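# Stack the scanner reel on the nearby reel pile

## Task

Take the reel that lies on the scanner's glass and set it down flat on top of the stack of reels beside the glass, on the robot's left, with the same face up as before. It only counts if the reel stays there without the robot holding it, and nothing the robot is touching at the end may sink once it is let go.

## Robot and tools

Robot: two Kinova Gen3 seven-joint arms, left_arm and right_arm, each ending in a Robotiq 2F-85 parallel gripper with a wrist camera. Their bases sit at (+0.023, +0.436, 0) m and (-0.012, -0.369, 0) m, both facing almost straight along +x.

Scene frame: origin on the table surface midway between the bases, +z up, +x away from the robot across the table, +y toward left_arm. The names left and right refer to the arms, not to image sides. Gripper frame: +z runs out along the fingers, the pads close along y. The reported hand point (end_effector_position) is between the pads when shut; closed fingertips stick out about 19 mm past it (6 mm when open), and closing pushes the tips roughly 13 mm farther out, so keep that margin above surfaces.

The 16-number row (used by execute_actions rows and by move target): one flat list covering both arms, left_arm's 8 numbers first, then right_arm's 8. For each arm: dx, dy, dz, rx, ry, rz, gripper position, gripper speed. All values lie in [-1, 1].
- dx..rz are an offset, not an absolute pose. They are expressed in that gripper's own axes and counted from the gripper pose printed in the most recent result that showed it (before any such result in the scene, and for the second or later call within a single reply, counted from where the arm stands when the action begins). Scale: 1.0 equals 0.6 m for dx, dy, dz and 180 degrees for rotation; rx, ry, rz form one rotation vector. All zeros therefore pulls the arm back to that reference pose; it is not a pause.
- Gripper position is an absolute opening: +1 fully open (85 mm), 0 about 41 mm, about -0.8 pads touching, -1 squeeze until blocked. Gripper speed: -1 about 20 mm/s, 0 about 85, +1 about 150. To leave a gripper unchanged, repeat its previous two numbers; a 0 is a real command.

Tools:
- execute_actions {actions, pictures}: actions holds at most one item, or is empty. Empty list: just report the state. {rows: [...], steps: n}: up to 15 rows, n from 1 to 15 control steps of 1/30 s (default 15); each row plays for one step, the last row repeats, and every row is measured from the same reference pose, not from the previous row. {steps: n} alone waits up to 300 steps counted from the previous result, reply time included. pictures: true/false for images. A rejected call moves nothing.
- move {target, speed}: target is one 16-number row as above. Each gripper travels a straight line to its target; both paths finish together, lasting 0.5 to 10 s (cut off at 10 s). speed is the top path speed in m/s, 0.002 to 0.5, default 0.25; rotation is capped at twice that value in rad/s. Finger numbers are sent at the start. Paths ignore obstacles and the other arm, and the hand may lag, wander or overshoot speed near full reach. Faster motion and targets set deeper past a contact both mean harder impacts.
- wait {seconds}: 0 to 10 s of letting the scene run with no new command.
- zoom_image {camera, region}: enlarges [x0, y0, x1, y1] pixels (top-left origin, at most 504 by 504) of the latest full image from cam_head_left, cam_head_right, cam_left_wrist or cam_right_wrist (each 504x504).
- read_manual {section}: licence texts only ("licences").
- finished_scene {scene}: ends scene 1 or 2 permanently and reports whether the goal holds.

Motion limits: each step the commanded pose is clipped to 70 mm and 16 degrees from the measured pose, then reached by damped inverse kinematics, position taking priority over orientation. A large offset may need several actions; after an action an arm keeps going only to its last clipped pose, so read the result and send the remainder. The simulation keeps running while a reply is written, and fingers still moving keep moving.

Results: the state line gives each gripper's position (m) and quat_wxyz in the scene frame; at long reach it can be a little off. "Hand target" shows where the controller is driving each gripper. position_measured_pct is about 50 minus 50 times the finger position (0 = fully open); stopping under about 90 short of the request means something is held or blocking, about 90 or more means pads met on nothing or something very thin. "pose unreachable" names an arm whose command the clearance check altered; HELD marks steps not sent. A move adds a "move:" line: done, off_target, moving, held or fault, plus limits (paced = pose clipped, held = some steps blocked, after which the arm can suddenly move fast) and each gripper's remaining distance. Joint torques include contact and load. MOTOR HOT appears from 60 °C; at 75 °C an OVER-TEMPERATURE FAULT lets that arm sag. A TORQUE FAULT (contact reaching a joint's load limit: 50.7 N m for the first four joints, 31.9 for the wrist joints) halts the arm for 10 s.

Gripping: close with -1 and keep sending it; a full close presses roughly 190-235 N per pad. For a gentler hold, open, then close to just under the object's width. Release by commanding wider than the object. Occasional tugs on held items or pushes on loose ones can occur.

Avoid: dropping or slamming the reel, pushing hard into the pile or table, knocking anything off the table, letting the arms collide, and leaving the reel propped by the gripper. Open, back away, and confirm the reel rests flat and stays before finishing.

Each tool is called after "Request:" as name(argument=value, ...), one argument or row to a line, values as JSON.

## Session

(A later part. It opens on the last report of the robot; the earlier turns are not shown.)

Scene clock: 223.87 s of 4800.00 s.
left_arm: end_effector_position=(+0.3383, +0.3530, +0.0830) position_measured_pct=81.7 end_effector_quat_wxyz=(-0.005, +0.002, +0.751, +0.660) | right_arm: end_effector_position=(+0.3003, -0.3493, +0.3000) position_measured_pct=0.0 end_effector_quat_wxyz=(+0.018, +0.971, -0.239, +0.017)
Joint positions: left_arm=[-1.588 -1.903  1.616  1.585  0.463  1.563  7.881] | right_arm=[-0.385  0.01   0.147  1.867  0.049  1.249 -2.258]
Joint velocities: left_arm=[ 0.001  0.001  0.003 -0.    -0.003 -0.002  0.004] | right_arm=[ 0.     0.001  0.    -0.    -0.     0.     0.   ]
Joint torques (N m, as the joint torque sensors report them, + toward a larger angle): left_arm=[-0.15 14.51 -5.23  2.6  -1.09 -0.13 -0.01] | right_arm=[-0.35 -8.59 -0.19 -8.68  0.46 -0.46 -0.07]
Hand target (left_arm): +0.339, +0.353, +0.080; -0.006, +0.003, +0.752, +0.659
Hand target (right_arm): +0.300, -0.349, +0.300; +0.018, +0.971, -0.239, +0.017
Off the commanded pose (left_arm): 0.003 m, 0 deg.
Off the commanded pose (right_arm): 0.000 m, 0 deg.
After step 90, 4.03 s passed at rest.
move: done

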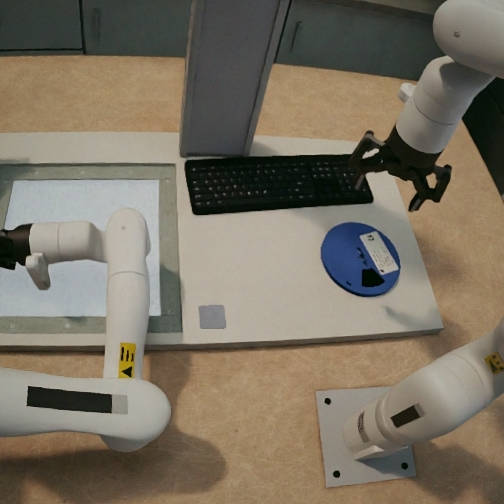

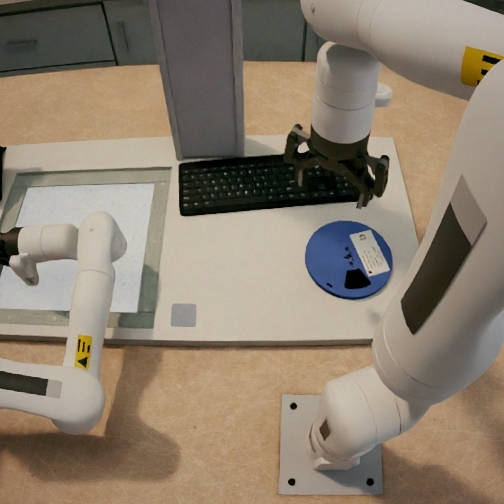

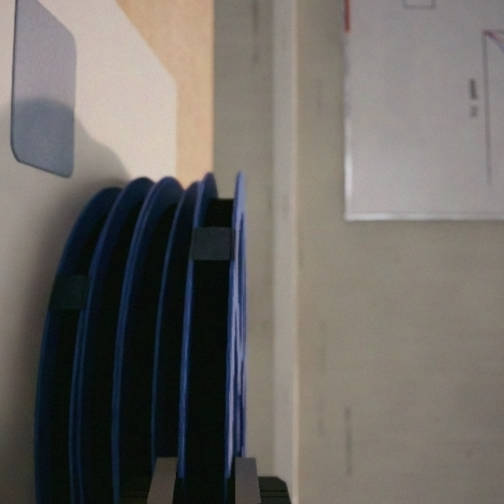

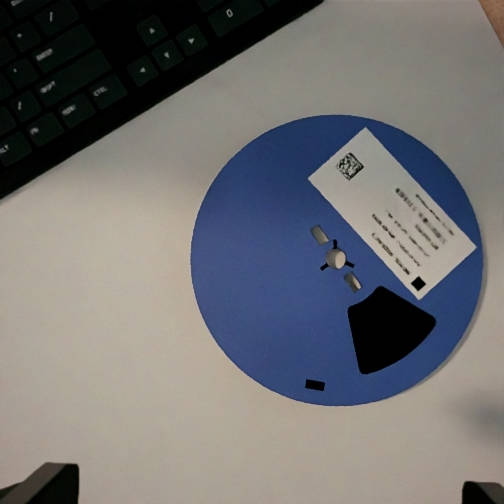

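Request:
move(
  target=[0,0.0015,-0.0203,0,0,0,-1,-0.8,0,0,0,0,0,0,1,0],
  speed=0.01,
)

Request:
move(
  target=[0,-0.016,0.001,-0.02,0,0,-1,-0.8,0,0,0,0,0,0,1,0],
  speed=0.01,
)

Scene clock: 230.37 s of 4800.00 s.
left_arm: end_effector_position=(+0.3384, +0.3410, +0.0855) position_measured_pct=81.7 end_effector_quat_wxyz=(-0.005, +0.002, +0.751, +0.660) | right_arm: end_effector_position=(+0.3003, -0.3493, +0.3000) position_measured_pct=0.0 end_effector_quat_wxyz=(+0.018, +0.971, -0.239, +0.017)
Joint positions: left_arm=[-1.588 -1.893  1.609  1.552  0.453  1.596  7.89 ] | right_arm=[-0.385  0.01   0.147  1.867  0.049  1.249 -2.258]
Joint velocities: left_arm=[ 0.    -0.001 -0.    -0.001  0.    -0.    -0.   ] | right_arm=[-0.    -0.001  0.001 -0.001 -0.001 -0.    -0.   ]
Joint torques (N m, as the joint torque sensors report them, + toward a larger angle): left_arm=[-0.01 16.69 -8.29  3.77 -3.72  0.14  0.09] | right_arm=[-0.65 -8.06  0.81 -9.07  0.59 -0.62  0.26]
Hand target (left_arm): +0.338, +0.341, +0.086; -0.005, +0.002, +0.751, +0.660
Hand target (right_arm): +0.300, -0.349, +0.300; +0.018, +0.971, -0.239, +0.017
Off the commanded pose (left_arm): 0.000 m, 0 deg.
Off the commanded pose (right_arm): 0.000 m, 0 deg.
After step 90, 2.07 s passed at rest.
move: done

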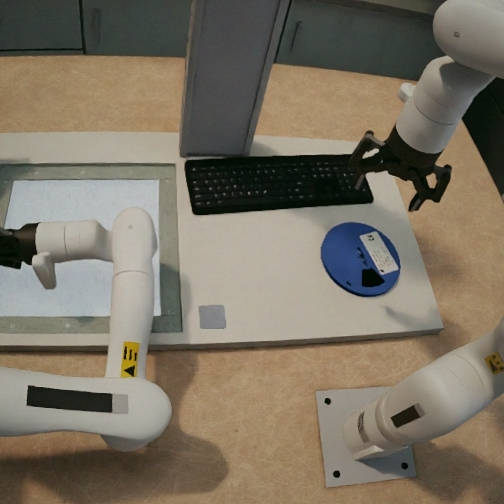

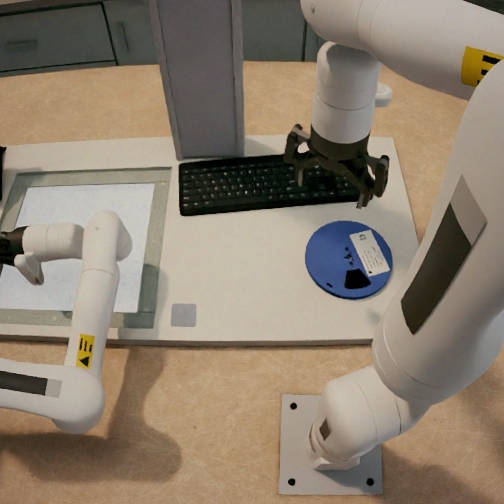

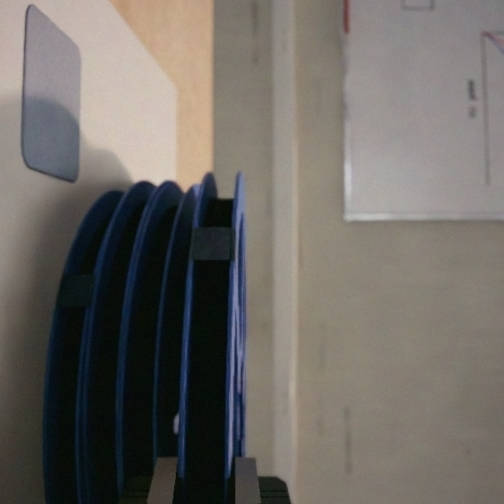

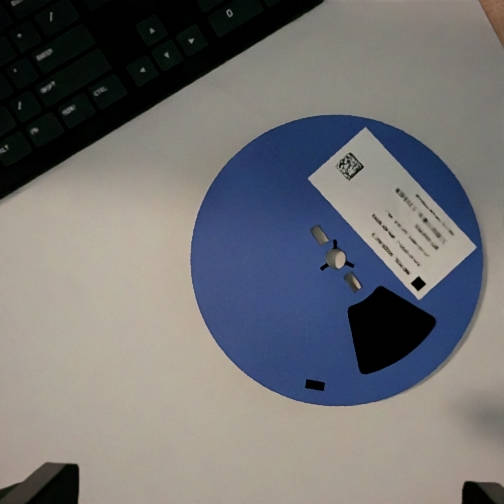

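Scene clock: 233.73 s of 4800.00 s.
left_arm: end_effector_position=(+0.3376, +0.3374, +0.0879) position_measured_pct=81.7 end_effector_quat_wxyz=(+0.001, -0.003, +0.727, +0.686) | right_arm: end_effector_position=(+0.3003, -0.3493, +0.3000) position_measured_pct=0.0 end_effector_quat_wxyz=(+0.018, +0.971, -0.239, +0.017)
Joint positions: left_arm=[-1.587 -1.92   1.627  1.512  0.408  1.626  7.935] | right_arm=[-0.385  0.01   0.147  1.867  0.049  1.249 -2.258]
Joint velocities: left_arm=[-0.001  0.01   0.014 -0.    -0.01  -0.005  0.011] | right_arm=[ 0.     0.     0.001 -0.001 -0.     0.     0.001]
Joint torques (N m, as the joint torque sensors report them, + toward a larger angle): left_arm=[-2.32  7.69  3.19 -0.25  4.9  -2.01  0.88] | right_arm=[-0.31 -8.57  0.18 -8.37  0.44 -0.12 -0.44]
Hand target (left_arm): +0.338, +0.340, +0.076; -0.005, +0.002, +0.730, +0.683
Hand target (right_arm): +0.300, -0.349, +0.300; +0.018, +0.971, -0.239, +0.017
Off the commanded pose (left_arm): 0.012 m, 1 deg.
Off the commanded pose (right_arm): 0.000 m, 0 deg.
move: off_target (left_arm)

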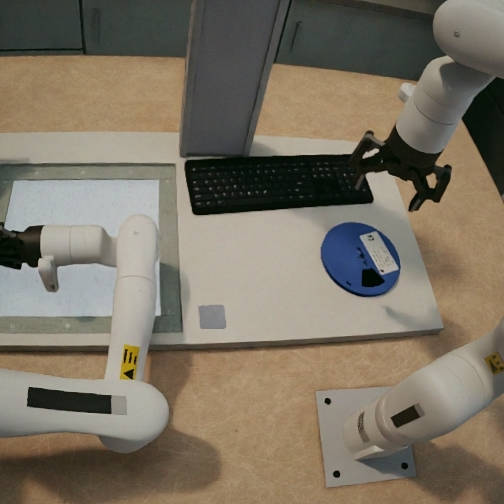

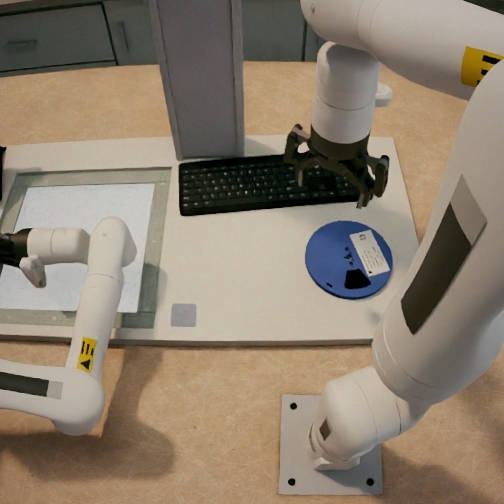

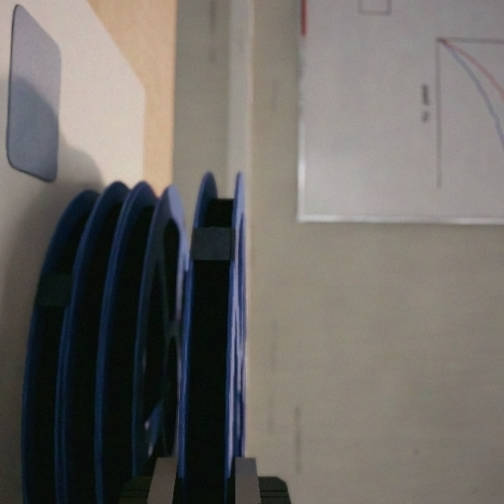

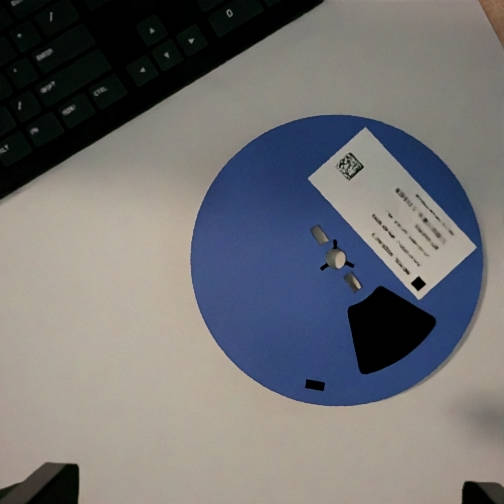

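Request:
move(
  target=[0,0.011,0.011,0.047,0,0,-1,-0.8,0,0,0,0,0,0,1,0],
  speed=0.015,
)

Scene clock: 246.17 s of 4800.00 s.
left_arm: end_effector_position=(+0.3375, +0.3445, +0.0941) position_measured_pct=81.7 end_effector_quat_wxyz=(+0.001, -0.002, +0.776, +0.631) | right_arm: end_effector_position=(+0.3003, -0.3493, +0.3000) position_measured_pct=0.0 end_effector_quat_wxyz=(+0.018, +0.971, -0.239, +0.017)
Joint positions: left_arm=[-1.584 -1.825  1.611  1.613  0.46   1.541  7.882] | right_arm=[-0.385  0.01   0.147  1.867  0.049  1.249 -2.258]
Joint velocities: left_arm=[ 0.     0.001  0.     0.001  0.    -0.    -0.001] | right_arm=[-0.     0.001  0.001  0.    -0.     0.     0.   ]
Joint torques (N m, as the joint torque sensors report them, + toward a larger angle): left_arm=[-0.39 16.53 -8.44  2.98 -2.79  0.21 -0.51] | right_arm=[ 0.   -8.54  0.41 -8.95  0.32 -0.23 -0.19]
Hand target (left_arm): +0.338, +0.345, +0.094; +0.001, -0.002, +0.776, +0.631
Hand target (right_arm): +0.300, -0.349, +0.300; +0.018, +0.971, -0.239, +0.017
Off the commanded pose (left_arm): 0.000 m, 0 deg.
Off the commanded pose (right_arm): 0.000 m, 0 deg.
After step 90, 4.30 s passed at rest.
move: done

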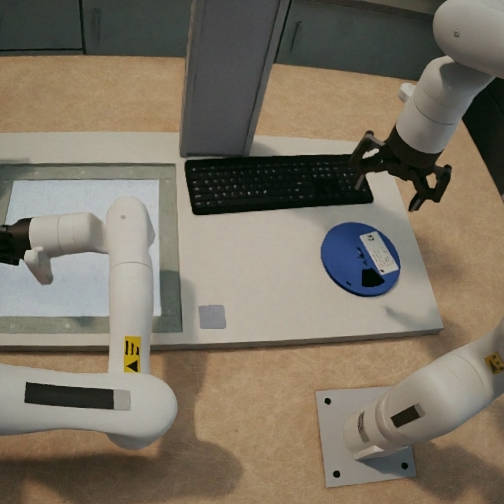

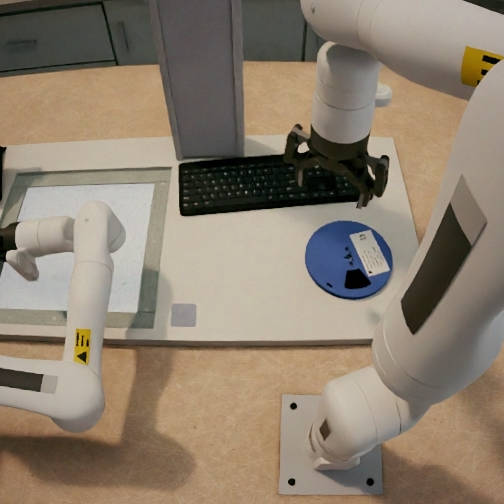

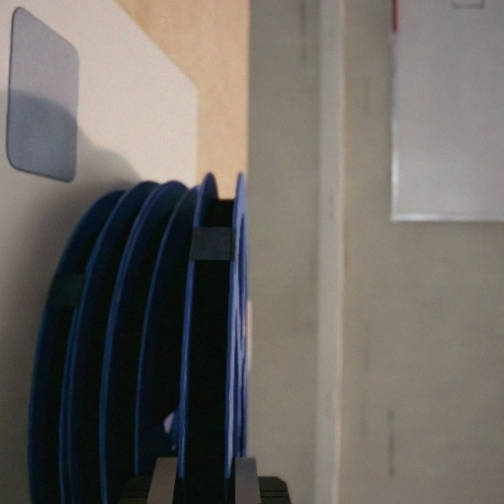

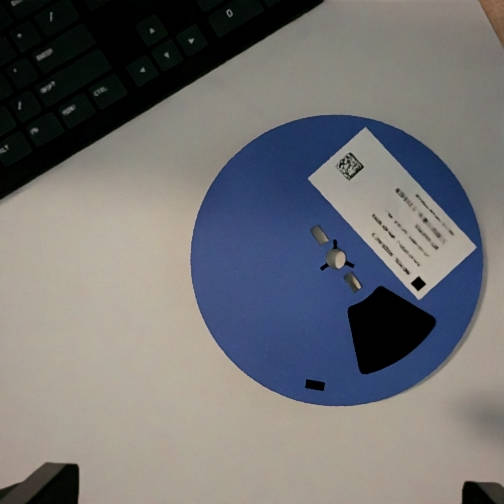

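Request:
move(
  target=[0,-0.005,0.001,0,0,0,-1,-0.8,0,0,0,0,0,0,1,0],
  speed=0.01,
)

Request:
move(
  target=[0,0.005,0,0,0,0,-0.2,-0.6,0,0,0,0,0,0,1,0],
  speed=0.004,
)

Request:
move(
  target=[0,-0.02,0.0,0.04,0,0,-0.2,-0.6,0,0,0,0,0,0,1,0],
  speed=0.01,
)

Scene clock: 251.77 s of 4800.00 s.
left_arm: end_effector_position=(+0.3376, +0.3443, +0.0919) position_measured_pct=81.7 end_effector_quat_wxyz=(+0.001, -0.002, +0.775, +0.632) | right_arm: end_effector_position=(+0.3003, -0.3493, +0.3000) position_measured_pct=0.0 end_effector_quat_wxyz=(+0.018, +0.971, -0.239, +0.017)
Joint positions: left_arm=[-1.584 -1.828  1.615  1.609  0.461  1.542  7.887] | right_arm=[-0.385  0.01   0.147  1.867  0.049  1.249 -2.258]
Joint velocities: left_arm=[ 0.002 -0.     0.003 -0.    -0.002 -0.001  0.002] | right_arm=[-0.    -0.001  0.     0.     0.001  0.     0.001]
Joint torques (N m, as the joint torque sensors report them, + toward a larger angle): left_arm=[-0.05 16.77 -7.89  2.67 -2.21 -0.03 -0.28] | right_arm=[ 0.24 -8.07  0.19 -9.18  0.25 -0.24  0.13]
Hand target (left_arm): +0.338, +0.344, +0.091; +0.001, -0.002, +0.776, +0.631
Hand target (right_arm): +0.300, -0.349, +0.300; +0.018, +0.971, -0.239, +0.017
Off the commanded pose (left_arm): 0.001 m, 0 deg.
Off the commanded pose (right_arm): 0.000 m, 0 deg.
After step 90, 1.90 s passed at rest.
move: done

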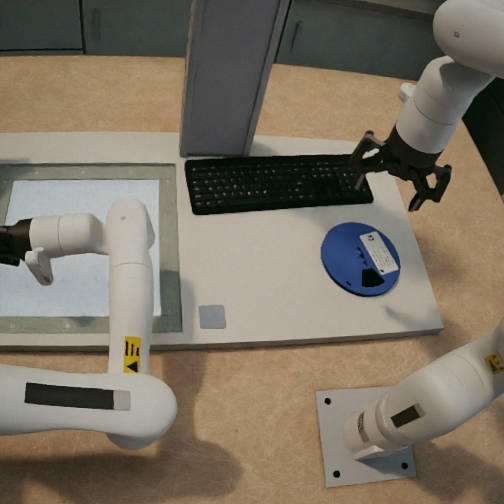

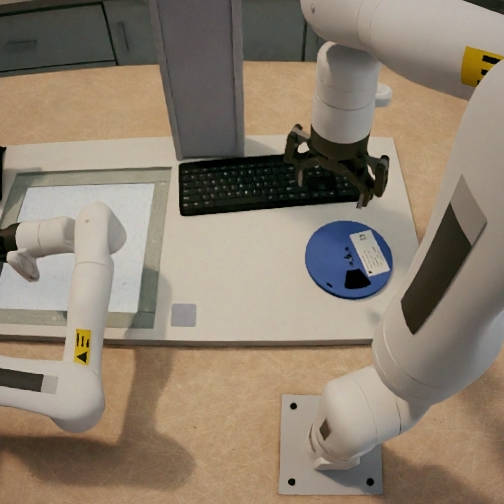

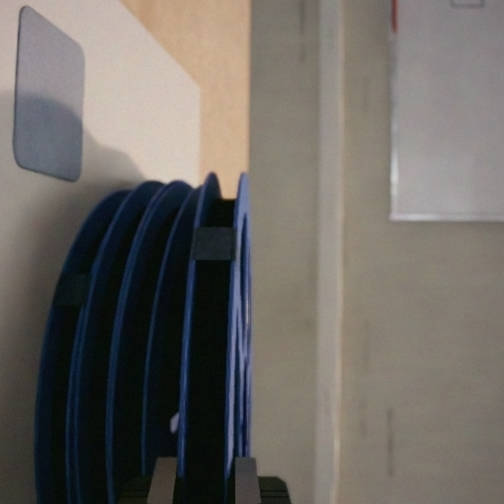

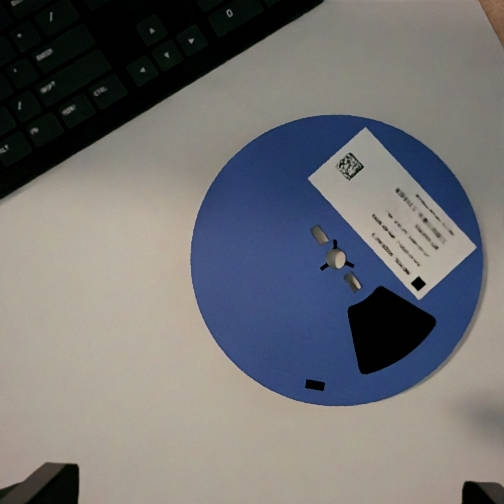

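Scene clock: 252.73 s of 4800.00 s.
left_arm: end_effector_position=(+0.3376, +0.3450, +0.0948) position_measured_pct=59.9 end_effector_quat_wxyz=(+0.001, -0.002, +0.775, +0.632) | right_arm: end_effector_position=(+0.3003, -0.3493, +0.3000) position_measured_pct=0.0 end_effector_quat_wxyz=(+0.018, +0.971, -0.239, +0.017)
Joint positions: left_arm=[-1.583 -1.824  1.612  1.614  0.457  1.539  7.882] | right_arm=[-0.385  0.01   0.147  1.867  0.049  1.249 -2.258]
Joint velocities: left_arm=[ 0.    -0.001  0.     0.    -0.     0.     0.   ] | right_arm=[ 0.    -0.001  0.     0.    -0.     0.    -0.   ]
Joint torques (N m, as the joint torque sensors report them, + toward a larger angle): left_arm=[ 0.31 16.53 -8.13  2.85 -3.6   0.23 -0.37] | right_arm=[-0.03 -8.61  0.22 -9.34  0.24 -0.29 -0.05]
Hand target (left_arm): +0.338, +0.345, +0.095; +0.001, -0.002, +0.775, +0.632
Hand target (right_arm): +0.300, -0.349, +0.300; +0.018, +0.971, -0.239, +0.017
Off the commanded pose (left_arm): 0.000 m, 0 deg.
Off the commanded pose (right_arm): 0.000 m, 0 deg.
move: done

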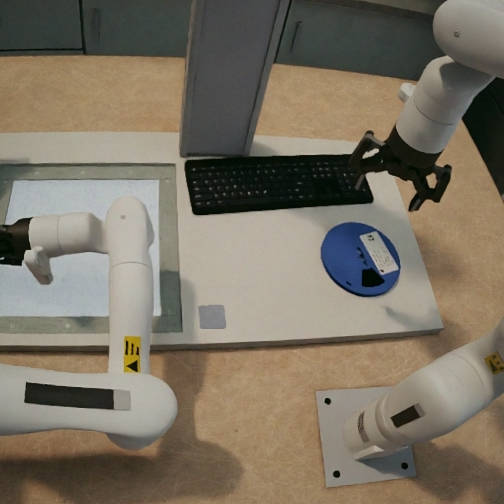

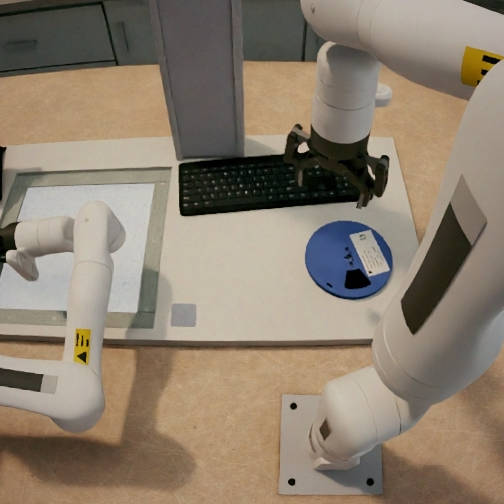

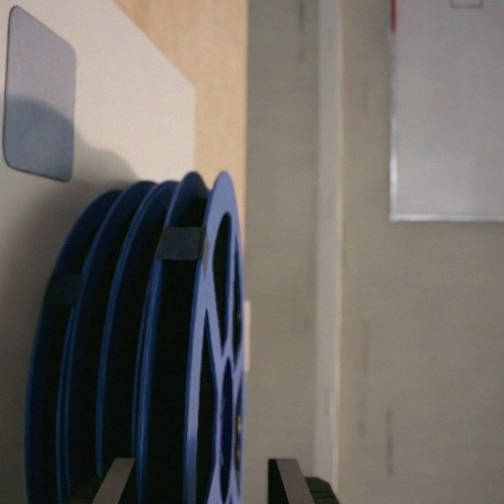

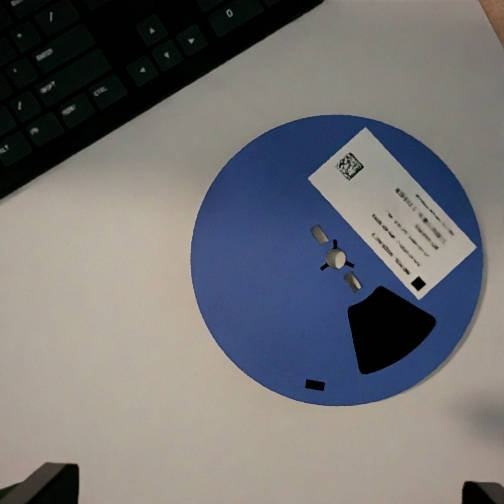

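Scene clock: 259.23 s of 4800.00 s.
left_arm: end_effector_position=(+0.3376, +0.3427, +0.0831) position_measured_pct=59.9 end_effector_quat_wxyz=(+0.001, -0.002, +0.813, +0.582) | right_arm: end_effector_position=(+0.3003, -0.3493, +0.3000) position_measured_pct=0.0 end_effector_quat_wxyz=(+0.018, +0.971, -0.239, +0.017)
Joint positions: left_arm=[-1.585 -1.763  1.615  1.661  0.522  1.493  7.86 ] | right_arm=[-0.385  0.01   0.147  1.867  0.049  1.249 -2.258]
Joint velocities: left_arm=[-0.001  0.001 -0.     0.    -0.    -0.     0.001] | right_arm=[-0.    -0.    -0.     0.001 -0.    -0.    -0.001]
Joint torques (N m, as the joint torque sensors report them, + toward a larger angle): left_arm=[ 0.52 16.58 -8.25  2.38 -3.37 -0.07 -0.34] | right_arm=[ 0.38 -8.39  0.27 -8.52  0.26 -0.49 -0.11]
Hand target (left_arm): +0.338, +0.343, +0.083; +0.001, -0.002, +0.813, +0.582
Hand target (right_arm): +0.300, -0.349, +0.300; +0.018, +0.971, -0.239, +0.017
Off the commanded pose (left_arm): 0.000 m, 0 deg.
Off the commanded pose (right_arm): 0.000 m, 0 deg.
move: done

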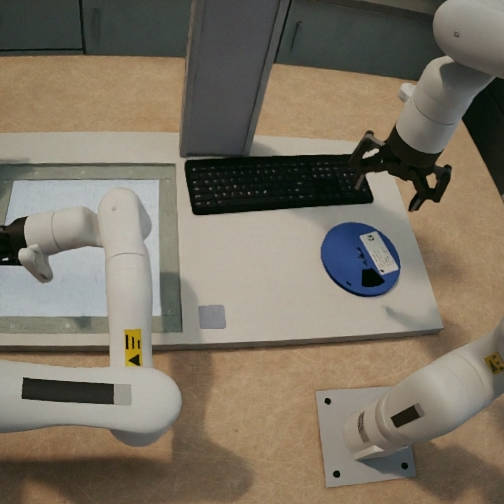

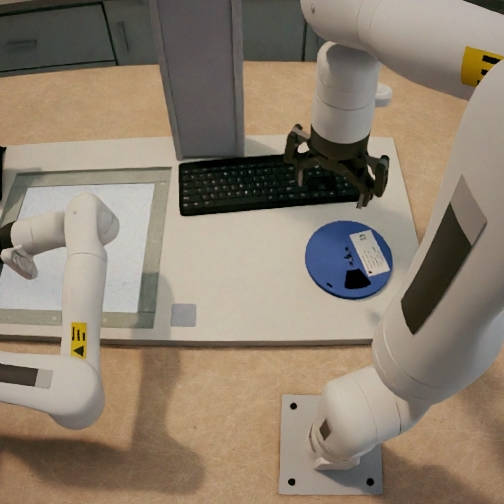

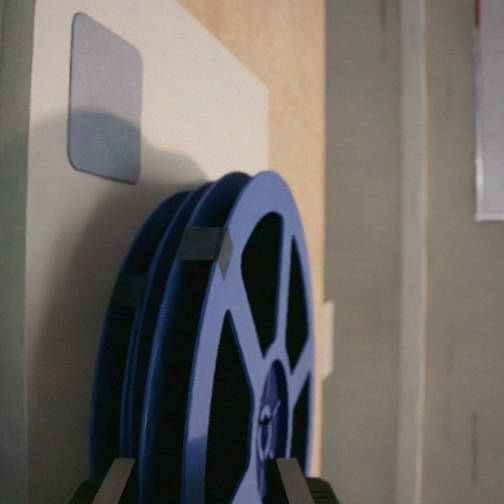

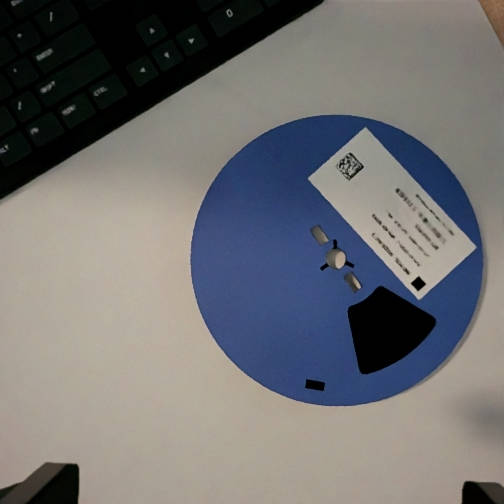

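Request:
move(
  target=[0,-0.011,0.004,0,0,0,-0.2,-0.6,0,0,0,0,0,0,1,0],
  speed=0.01,
)

Request:
move(
  target=[0,-0.0165,-0.047,0,0,0,-0.2,-0.6,0,0,0,0,0,0,1,0],
  speed=0.012,
)

Scene clock: 264.43 s of 4800.00 s.
left_arm: end_effector_position=(+0.3377, +0.3429, +0.0761) position_measured_pct=59.9 end_effector_quat_wxyz=(+0.001, -0.002, +0.813, +0.582) | right_arm: end_effector_position=(+0.3003, -0.3493, +0.3000) position_measured_pct=0.0 end_effector_quat_wxyz=(+0.018, +0.971, -0.239, +0.017)
Joint positions: left_arm=[-1.586 -1.773  1.624  1.655  0.533  1.493  7.869] | right_arm=[-0.385  0.01   0.147  1.867  0.049  1.249 -2.258]
Joint velocities: left_arm=[ 0.002  0.001  0.    -0.001 -0.    -0.     0.001] | right_arm=[ 0.    -0.001  0.001  0.    -0.001  0.    -0.   ]
Joint torques (N m, as the joint torque sensors report them, + toward a larger angle): left_arm=[ 0.75 16.61 -8.25  2.9  -3.04 -0.01 -0.03] | right_arm=[-0.91 -8.59  0.61 -8.64  0.52 -0.31 -0.19]
Hand target (left_arm): +0.338, +0.343, +0.076; +0.001, -0.002, +0.813, +0.582
Hand target (right_arm): +0.300, -0.349, +0.300; +0.018, +0.971, -0.239, +0.017
Off the commanded pose (left_arm): 0.000 m, 0 deg.
Off the commanded pose (right_arm): 0.000 m, 0 deg.
After step 90, 1.27 s passed at rest.
move: done

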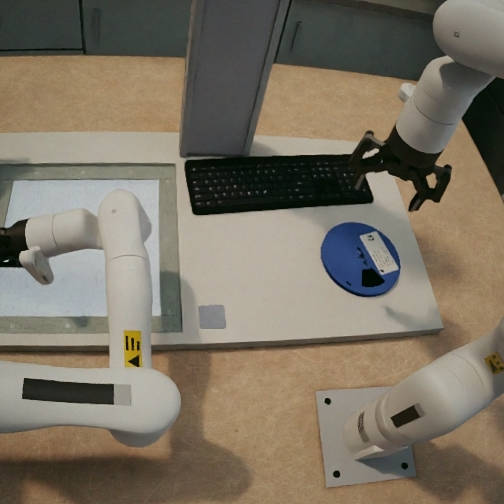

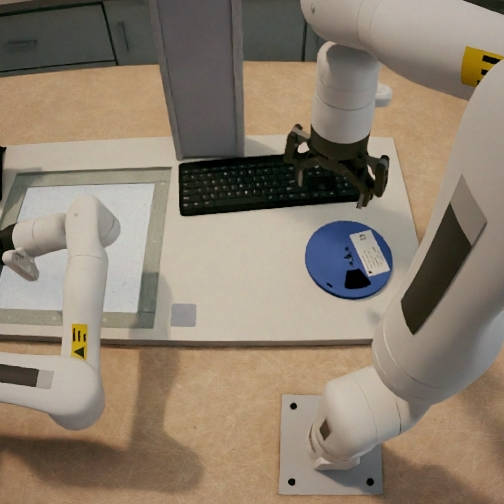

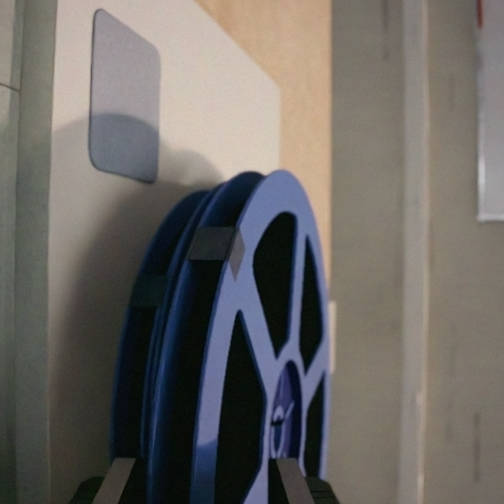

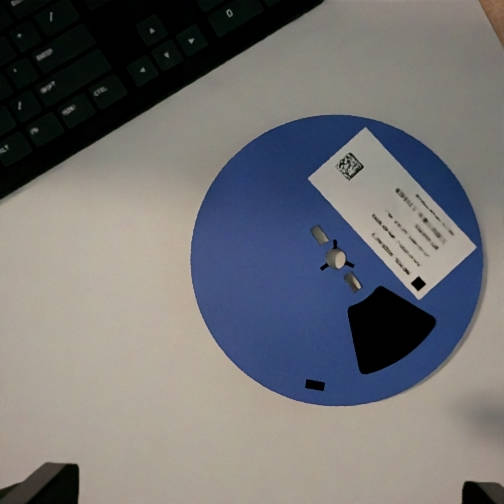

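Scene clock: 267.13 s of 4800.00 s.
left_arm: end_effector_position=(+0.3377, +0.3130, +0.0759) position_measured_pct=59.9 end_effector_quat_wxyz=(+0.001, -0.002, +0.813, +0.582) | right_arm: end_effector_position=(+0.3003, -0.3493, +0.3000) position_measured_pct=0.0 end_effector_quat_wxyz=(+0.018, +0.971, -0.239, +0.017)
Joint positions: left_arm=[-1.584 -1.764  1.618  1.564  0.522  1.576  7.911] | right_arm=[-0.385  0.01   0.148  1.867  0.049  1.249 -2.258]
Joint velocities: left_arm=[-0.001  0.    -0.001 -0.001 -0.     0.    -0.001] | right_arm=[-0.     0.002 -0.001  0.     0.     0.    -0.001]
Joint torques (N m, as the joint torque sensors report them, + toward a larger angle): left_arm=[ 0.22 17.12 -8.35  2.18 -3.29  0.31 -0.37] | right_arm=[ 0.03 -8.14 -0.1  -8.75  0.34 -0.2   0.  ]
Hand target (left_arm): +0.338, +0.313, +0.076; +0.001, -0.002, +0.813, +0.582
Hand target (right_arm): +0.300, -0.349, +0.300; +0.018, +0.971, -0.239, +0.017
Off the commanded pose (left_arm): 0.000 m, 0 deg.
Off the commanded pose (right_arm): 0.000 m, 0 deg.
move: done

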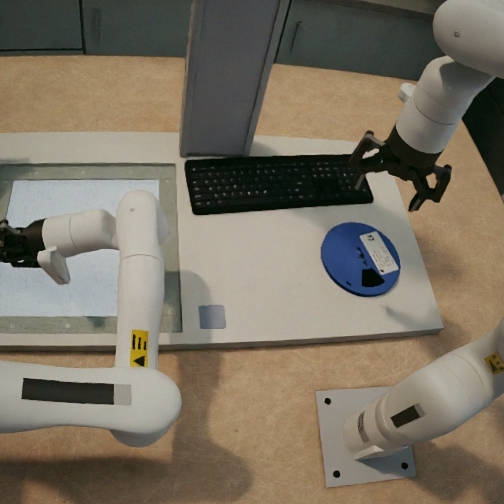

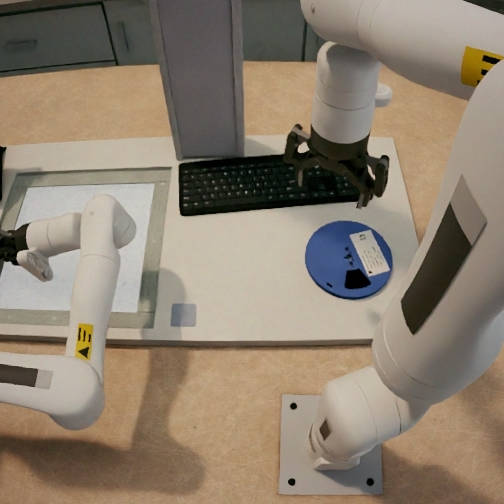

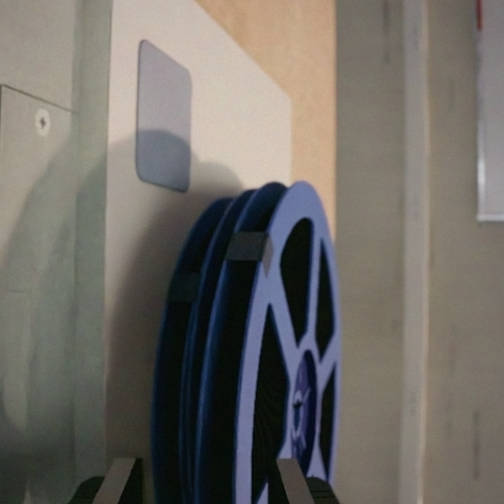

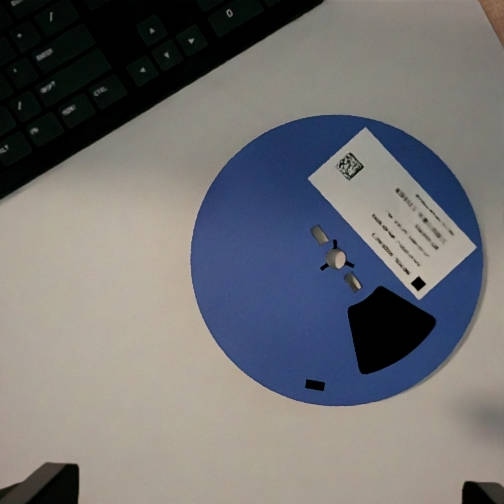

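Request:
move(
  target=[0,-0.011,-0.031,0,0,0,-0.2,-0.6,0,0,0,0,0,0,1,0],
  speed=0.03,
)

Request:
move(
  target=[0,0.236,-0.083,0,0,0,1,0,0,0,0,0,0,0,1,0],
  speed=0.12,
)

Request:
move(
  target=[0,0,0,0.395,0,0,1,0,0,0,0,0,0,0,1,0],
  speed=0.2,
)

Scene clock: 279.10 s of 4800.00 s.
left_arm: end_effector_position=(+0.3377, +0.2932, +0.0757) position_measured_pct=59.9 end_effector_quat_wxyz=(+0.002, -0.002, +0.813, +0.582) | right_arm: end_effector_position=(+0.3003, -0.3493, +0.3000) position_measured_pct=0.0 end_effector_quat_wxyz=(+0.018, +0.971, -0.239, +0.017)
Joint positions: left_arm=[-1.587 -1.759  1.614  1.5    0.517  1.631  7.939] | right_arm=[-0.385  0.01   0.148  1.867  0.049  1.249 -2.258]
Joint velocities: left_arm=[-0.001  0.001  0.001 -0.001  0.     0.    -0.001] | right_arm=[ 0.     0.001  0.001  0.    -0.001 -0.     0.001]
Joint torques (N m, as the joint torque sensors report them, + toward a larger angle): left_arm=[ 0.44 18.27 -8.59  2.66 -3.25  0.35  0.01] | right_arm=[ 0.49 -8.77  0.37 -9.22  0.36 -0.11 -0.12]
Hand target (left_arm): +0.338, +0.293, +0.076; +0.002, -0.002, +0.813, +0.582
Hand target (right_arm): +0.300, -0.349, +0.300; +0.018, +0.971, -0.239, +0.017
Off the commanded pose (left_arm): 0.000 m, 0 deg.
Off the commanded pose (right_arm): 0.000 m, 0 deg.
After step 90, 8.07 s passed at rest.
move: done

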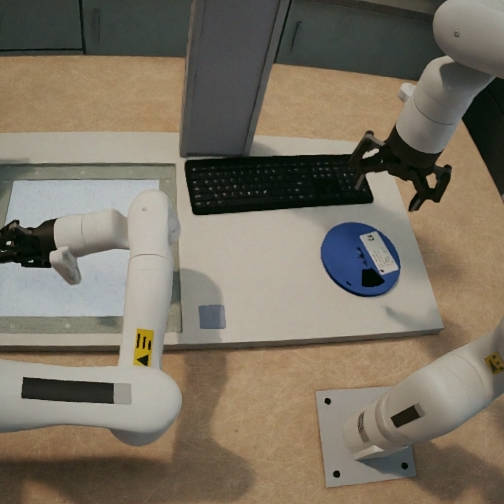

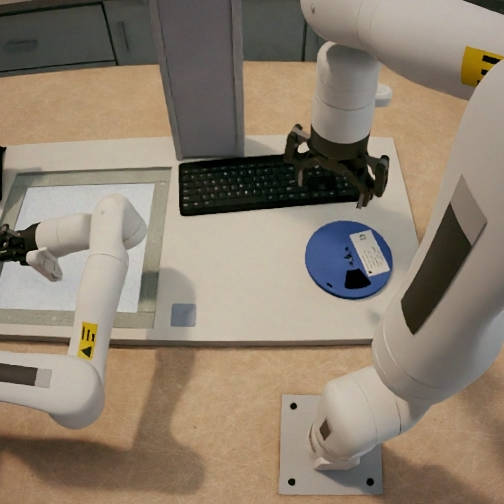

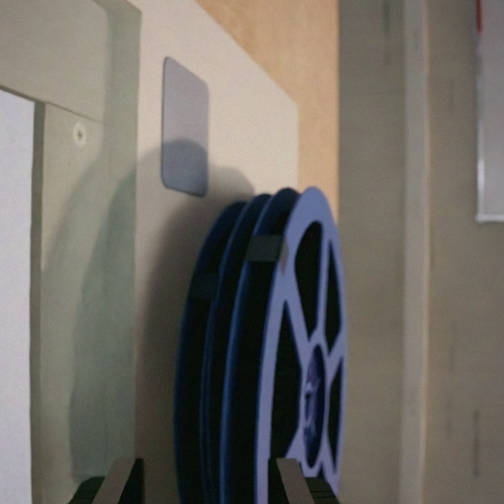

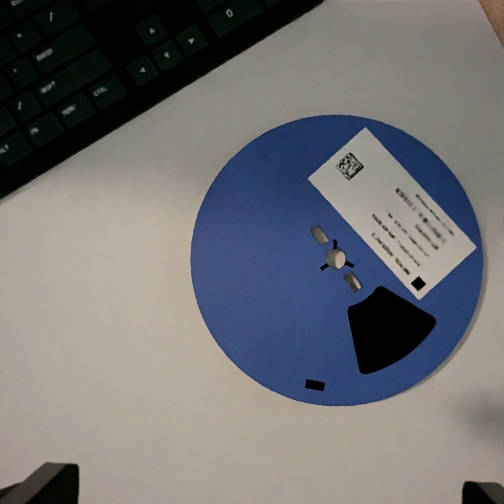

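Scene clock: 280.63 s of 4800.00 s.
left_arm: end_effector_position=(+0.3366, +0.2921, +0.2255) position_measured_pct=0.0 end_effector_quat_wxyz=(+0.001, -0.002, +0.813, +0.582) | right_arm: end_effector_position=(+0.3003, -0.3493, +0.3000) position_measured_pct=0.0 end_effector_quat_wxyz=(+0.018, +0.971, -0.239, +0.017)
Joint positions: left_arm=[-1.583 -1.534  1.45   1.537  0.287  1.662  7.761] | right_arm=[-0.385  0.01   0.148  1.867  0.049  1.249 -2.258]
Joint velocities: left_arm=[-0.     0.004 -0.003  0.     0.002  0.001 -0.002] | right_arm=[ 0.     0.001  0.     0.001  0.    -0.    -0.   ]
Joint torques (N m, as the joint torque sensors report them, + toward a larger angle): left_arm=[ 0.37 17.81 -8.53 -0.25 -3.66  0.07 -0.09] | right_arm=[-0.53 -8.88  0.69 -8.82  0.17 -0.09 -0.03]
Hand target (left_arm): +0.337, +0.292, +0.226; +0.001, -0.002, +0.813, +0.582
Hand target (right_arm): +0.300, -0.349, +0.300; +0.018, +0.971, -0.239, +0.017
Off the commanded pose (left_arm): 0.001 m, 0 deg.
Off the commanded pose (right_arm): 0.000 m, 0 deg.
move: done

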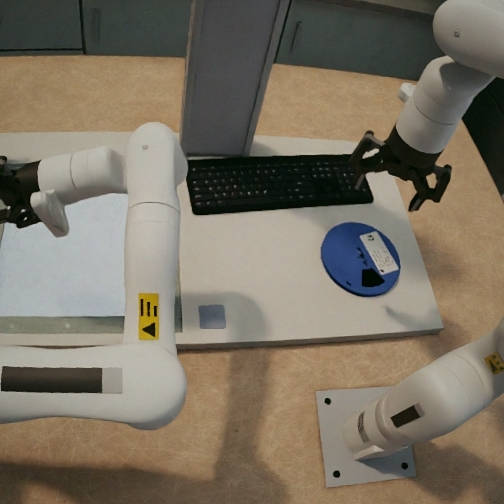

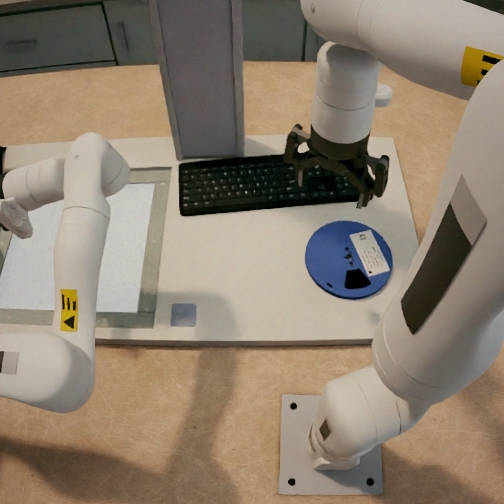

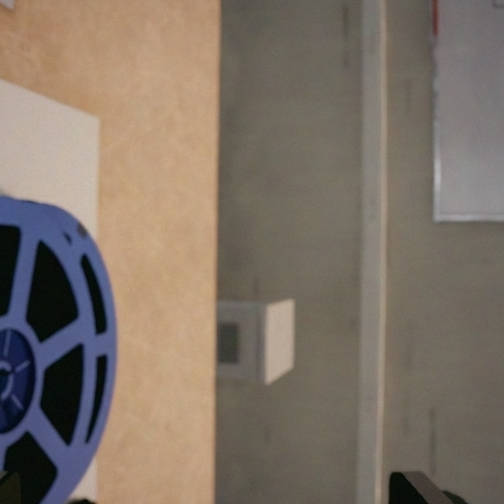

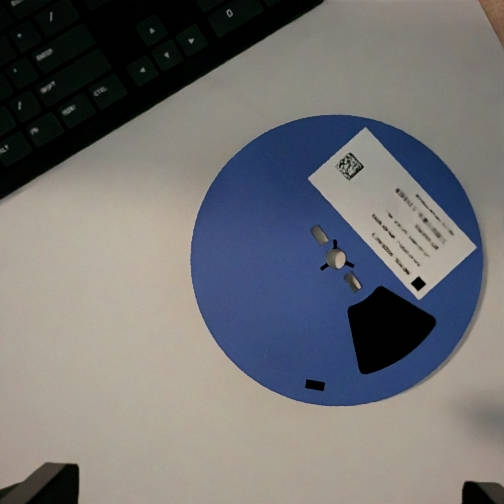

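Scene clock: 284.07 s of 4800.00 s.
left_arm: end_effector_position=(+0.3364, +0.2921, +0.2246) position_measured_pct=0.0 end_effector_quat_wxyz=(+0.001, +0.001, +1.000, +0.001) | right_arm: end_effector_position=(+0.3003, -0.3493, +0.3000) position_measured_pct=0.0 end_effector_quat_wxyz=(+0.018, +0.971, -0.239, +0.017)
Joint positions: left_arm=[-1.697 -0.748  1.37   1.964  0.74   1.412  7.352] | right_arm=[-0.385  0.01   0.148  1.867  0.049  1.249 -2.258]
Joint velocities: left_arm=[-0.003  0.005 -0.005  0.001  0.003  0.004 -0.003] | right_arm=[ 0.    -0.    -0.    -0.    -0.002  0.    -0.001]
Joint torques (N m, as the joint torque sensors report them, + toward a larger angle): left_arm=[ 0.42 11.79 -4.86 -5.58 -0.06  0.32 -0.34] | right_arm=[ 0.12 -8.66  0.89 -9.02  0.47 -0.17  0.  ]
Hand target (left_arm): +0.336, +0.292, +0.225; +0.001, +0.001, +1.000, +0.000
Hand target (right_arm): +0.300, -0.349, +0.300; +0.018, +0.971, -0.239, +0.017
Off the commanded pose (left_arm): 0.001 m, 0 deg.
Off the commanded pose (right_arm): 0.000 m, 0 deg.
move: done

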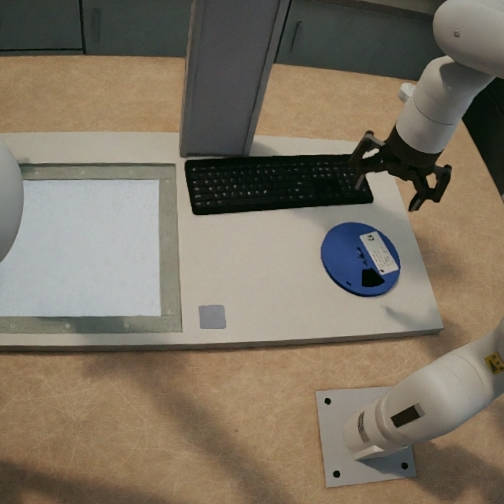

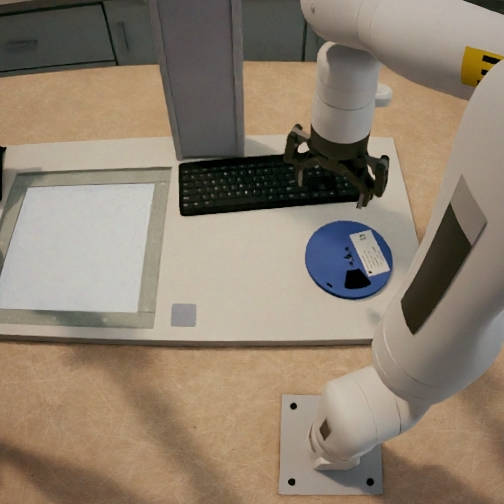

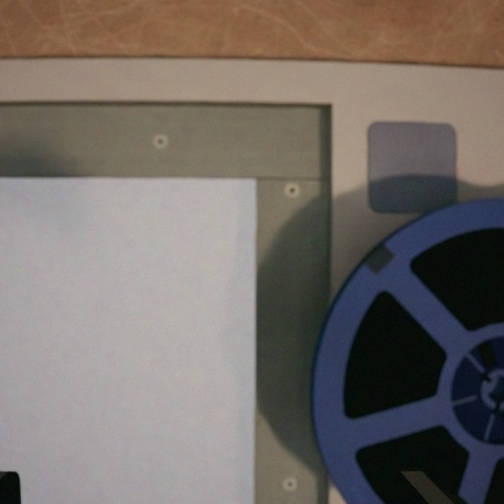

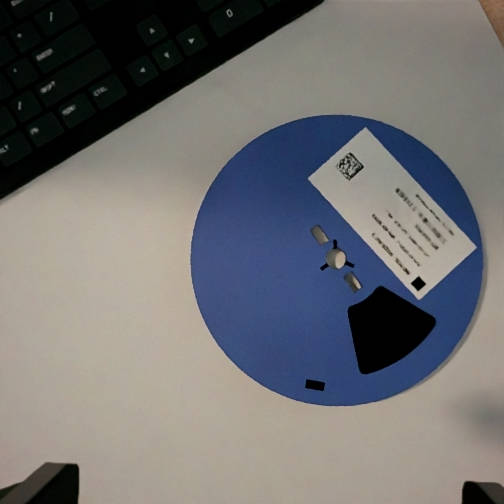

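Request:
move(
  target=[-0.006,0.138,-0.09,0,0,0.5,1,0,0,0,0,0,0,0,1,0],
  speed=0.2,
)

Scene clock: 293.27 s of 4800.00 s.
left_arm: end_effector_position=(+0.3399, +0.3752, +0.2786) position_measured_pct=0.0 end_effector_quat_wxyz=(-0.000, +0.708, +0.706, +0.002) | right_arm: end_effector_position=(+0.3003, -0.3493, +0.3000) position_measured_pct=0.0 end_effector_quat_wxyz=(+0.018, +0.971, -0.239, +0.017)
Joint positions: left_arm=[-1.716 -0.216  1.621  1.903  0.225  1.233  6.149] | right_arm=[-0.385  0.01   0.148  1.867  0.049  1.249 -2.258]
Joint velocities: left_arm=[-0.003  0.004 -0.002 -0.     0.002  0.001 -0.002] | right_arm=[ 0.     0.001 -0.     0.    -0.001 -0.    -0.001]
Joint torques (N m, as the joint torque sensors report them, + toward a larger angle): left_arm=[ 0.57  4.52 -1.08 -7.33 -0.3   0.2  -0.24] | right_arm=[-0.68 -8.67  0.61 -9.04  0.2  -0.08 -0.32]
Hand target (left_arm): +0.340, +0.375, +0.279; -0.000, +0.708, +0.706, +0.002
Hand target (right_arm): +0.300, -0.349, +0.300; +0.018, +0.971, -0.239, +0.017
Off the commanded pose (left_arm): 0.000 m, 0 deg.
Off the commanded pose (right_arm): 0.000 m, 0 deg.
After step 90, 1.97 s passed at rest.
move: done

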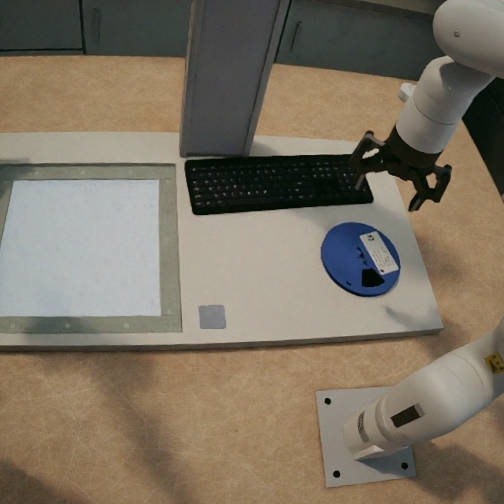

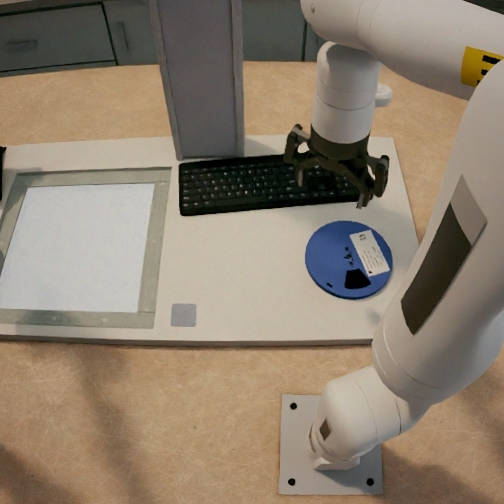

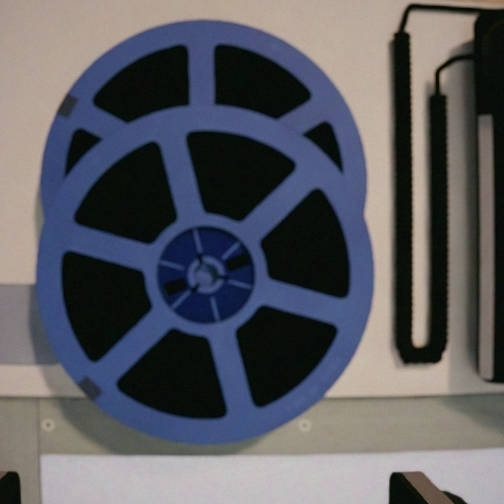

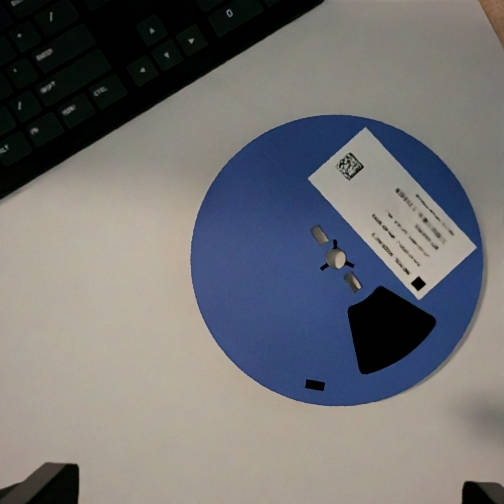

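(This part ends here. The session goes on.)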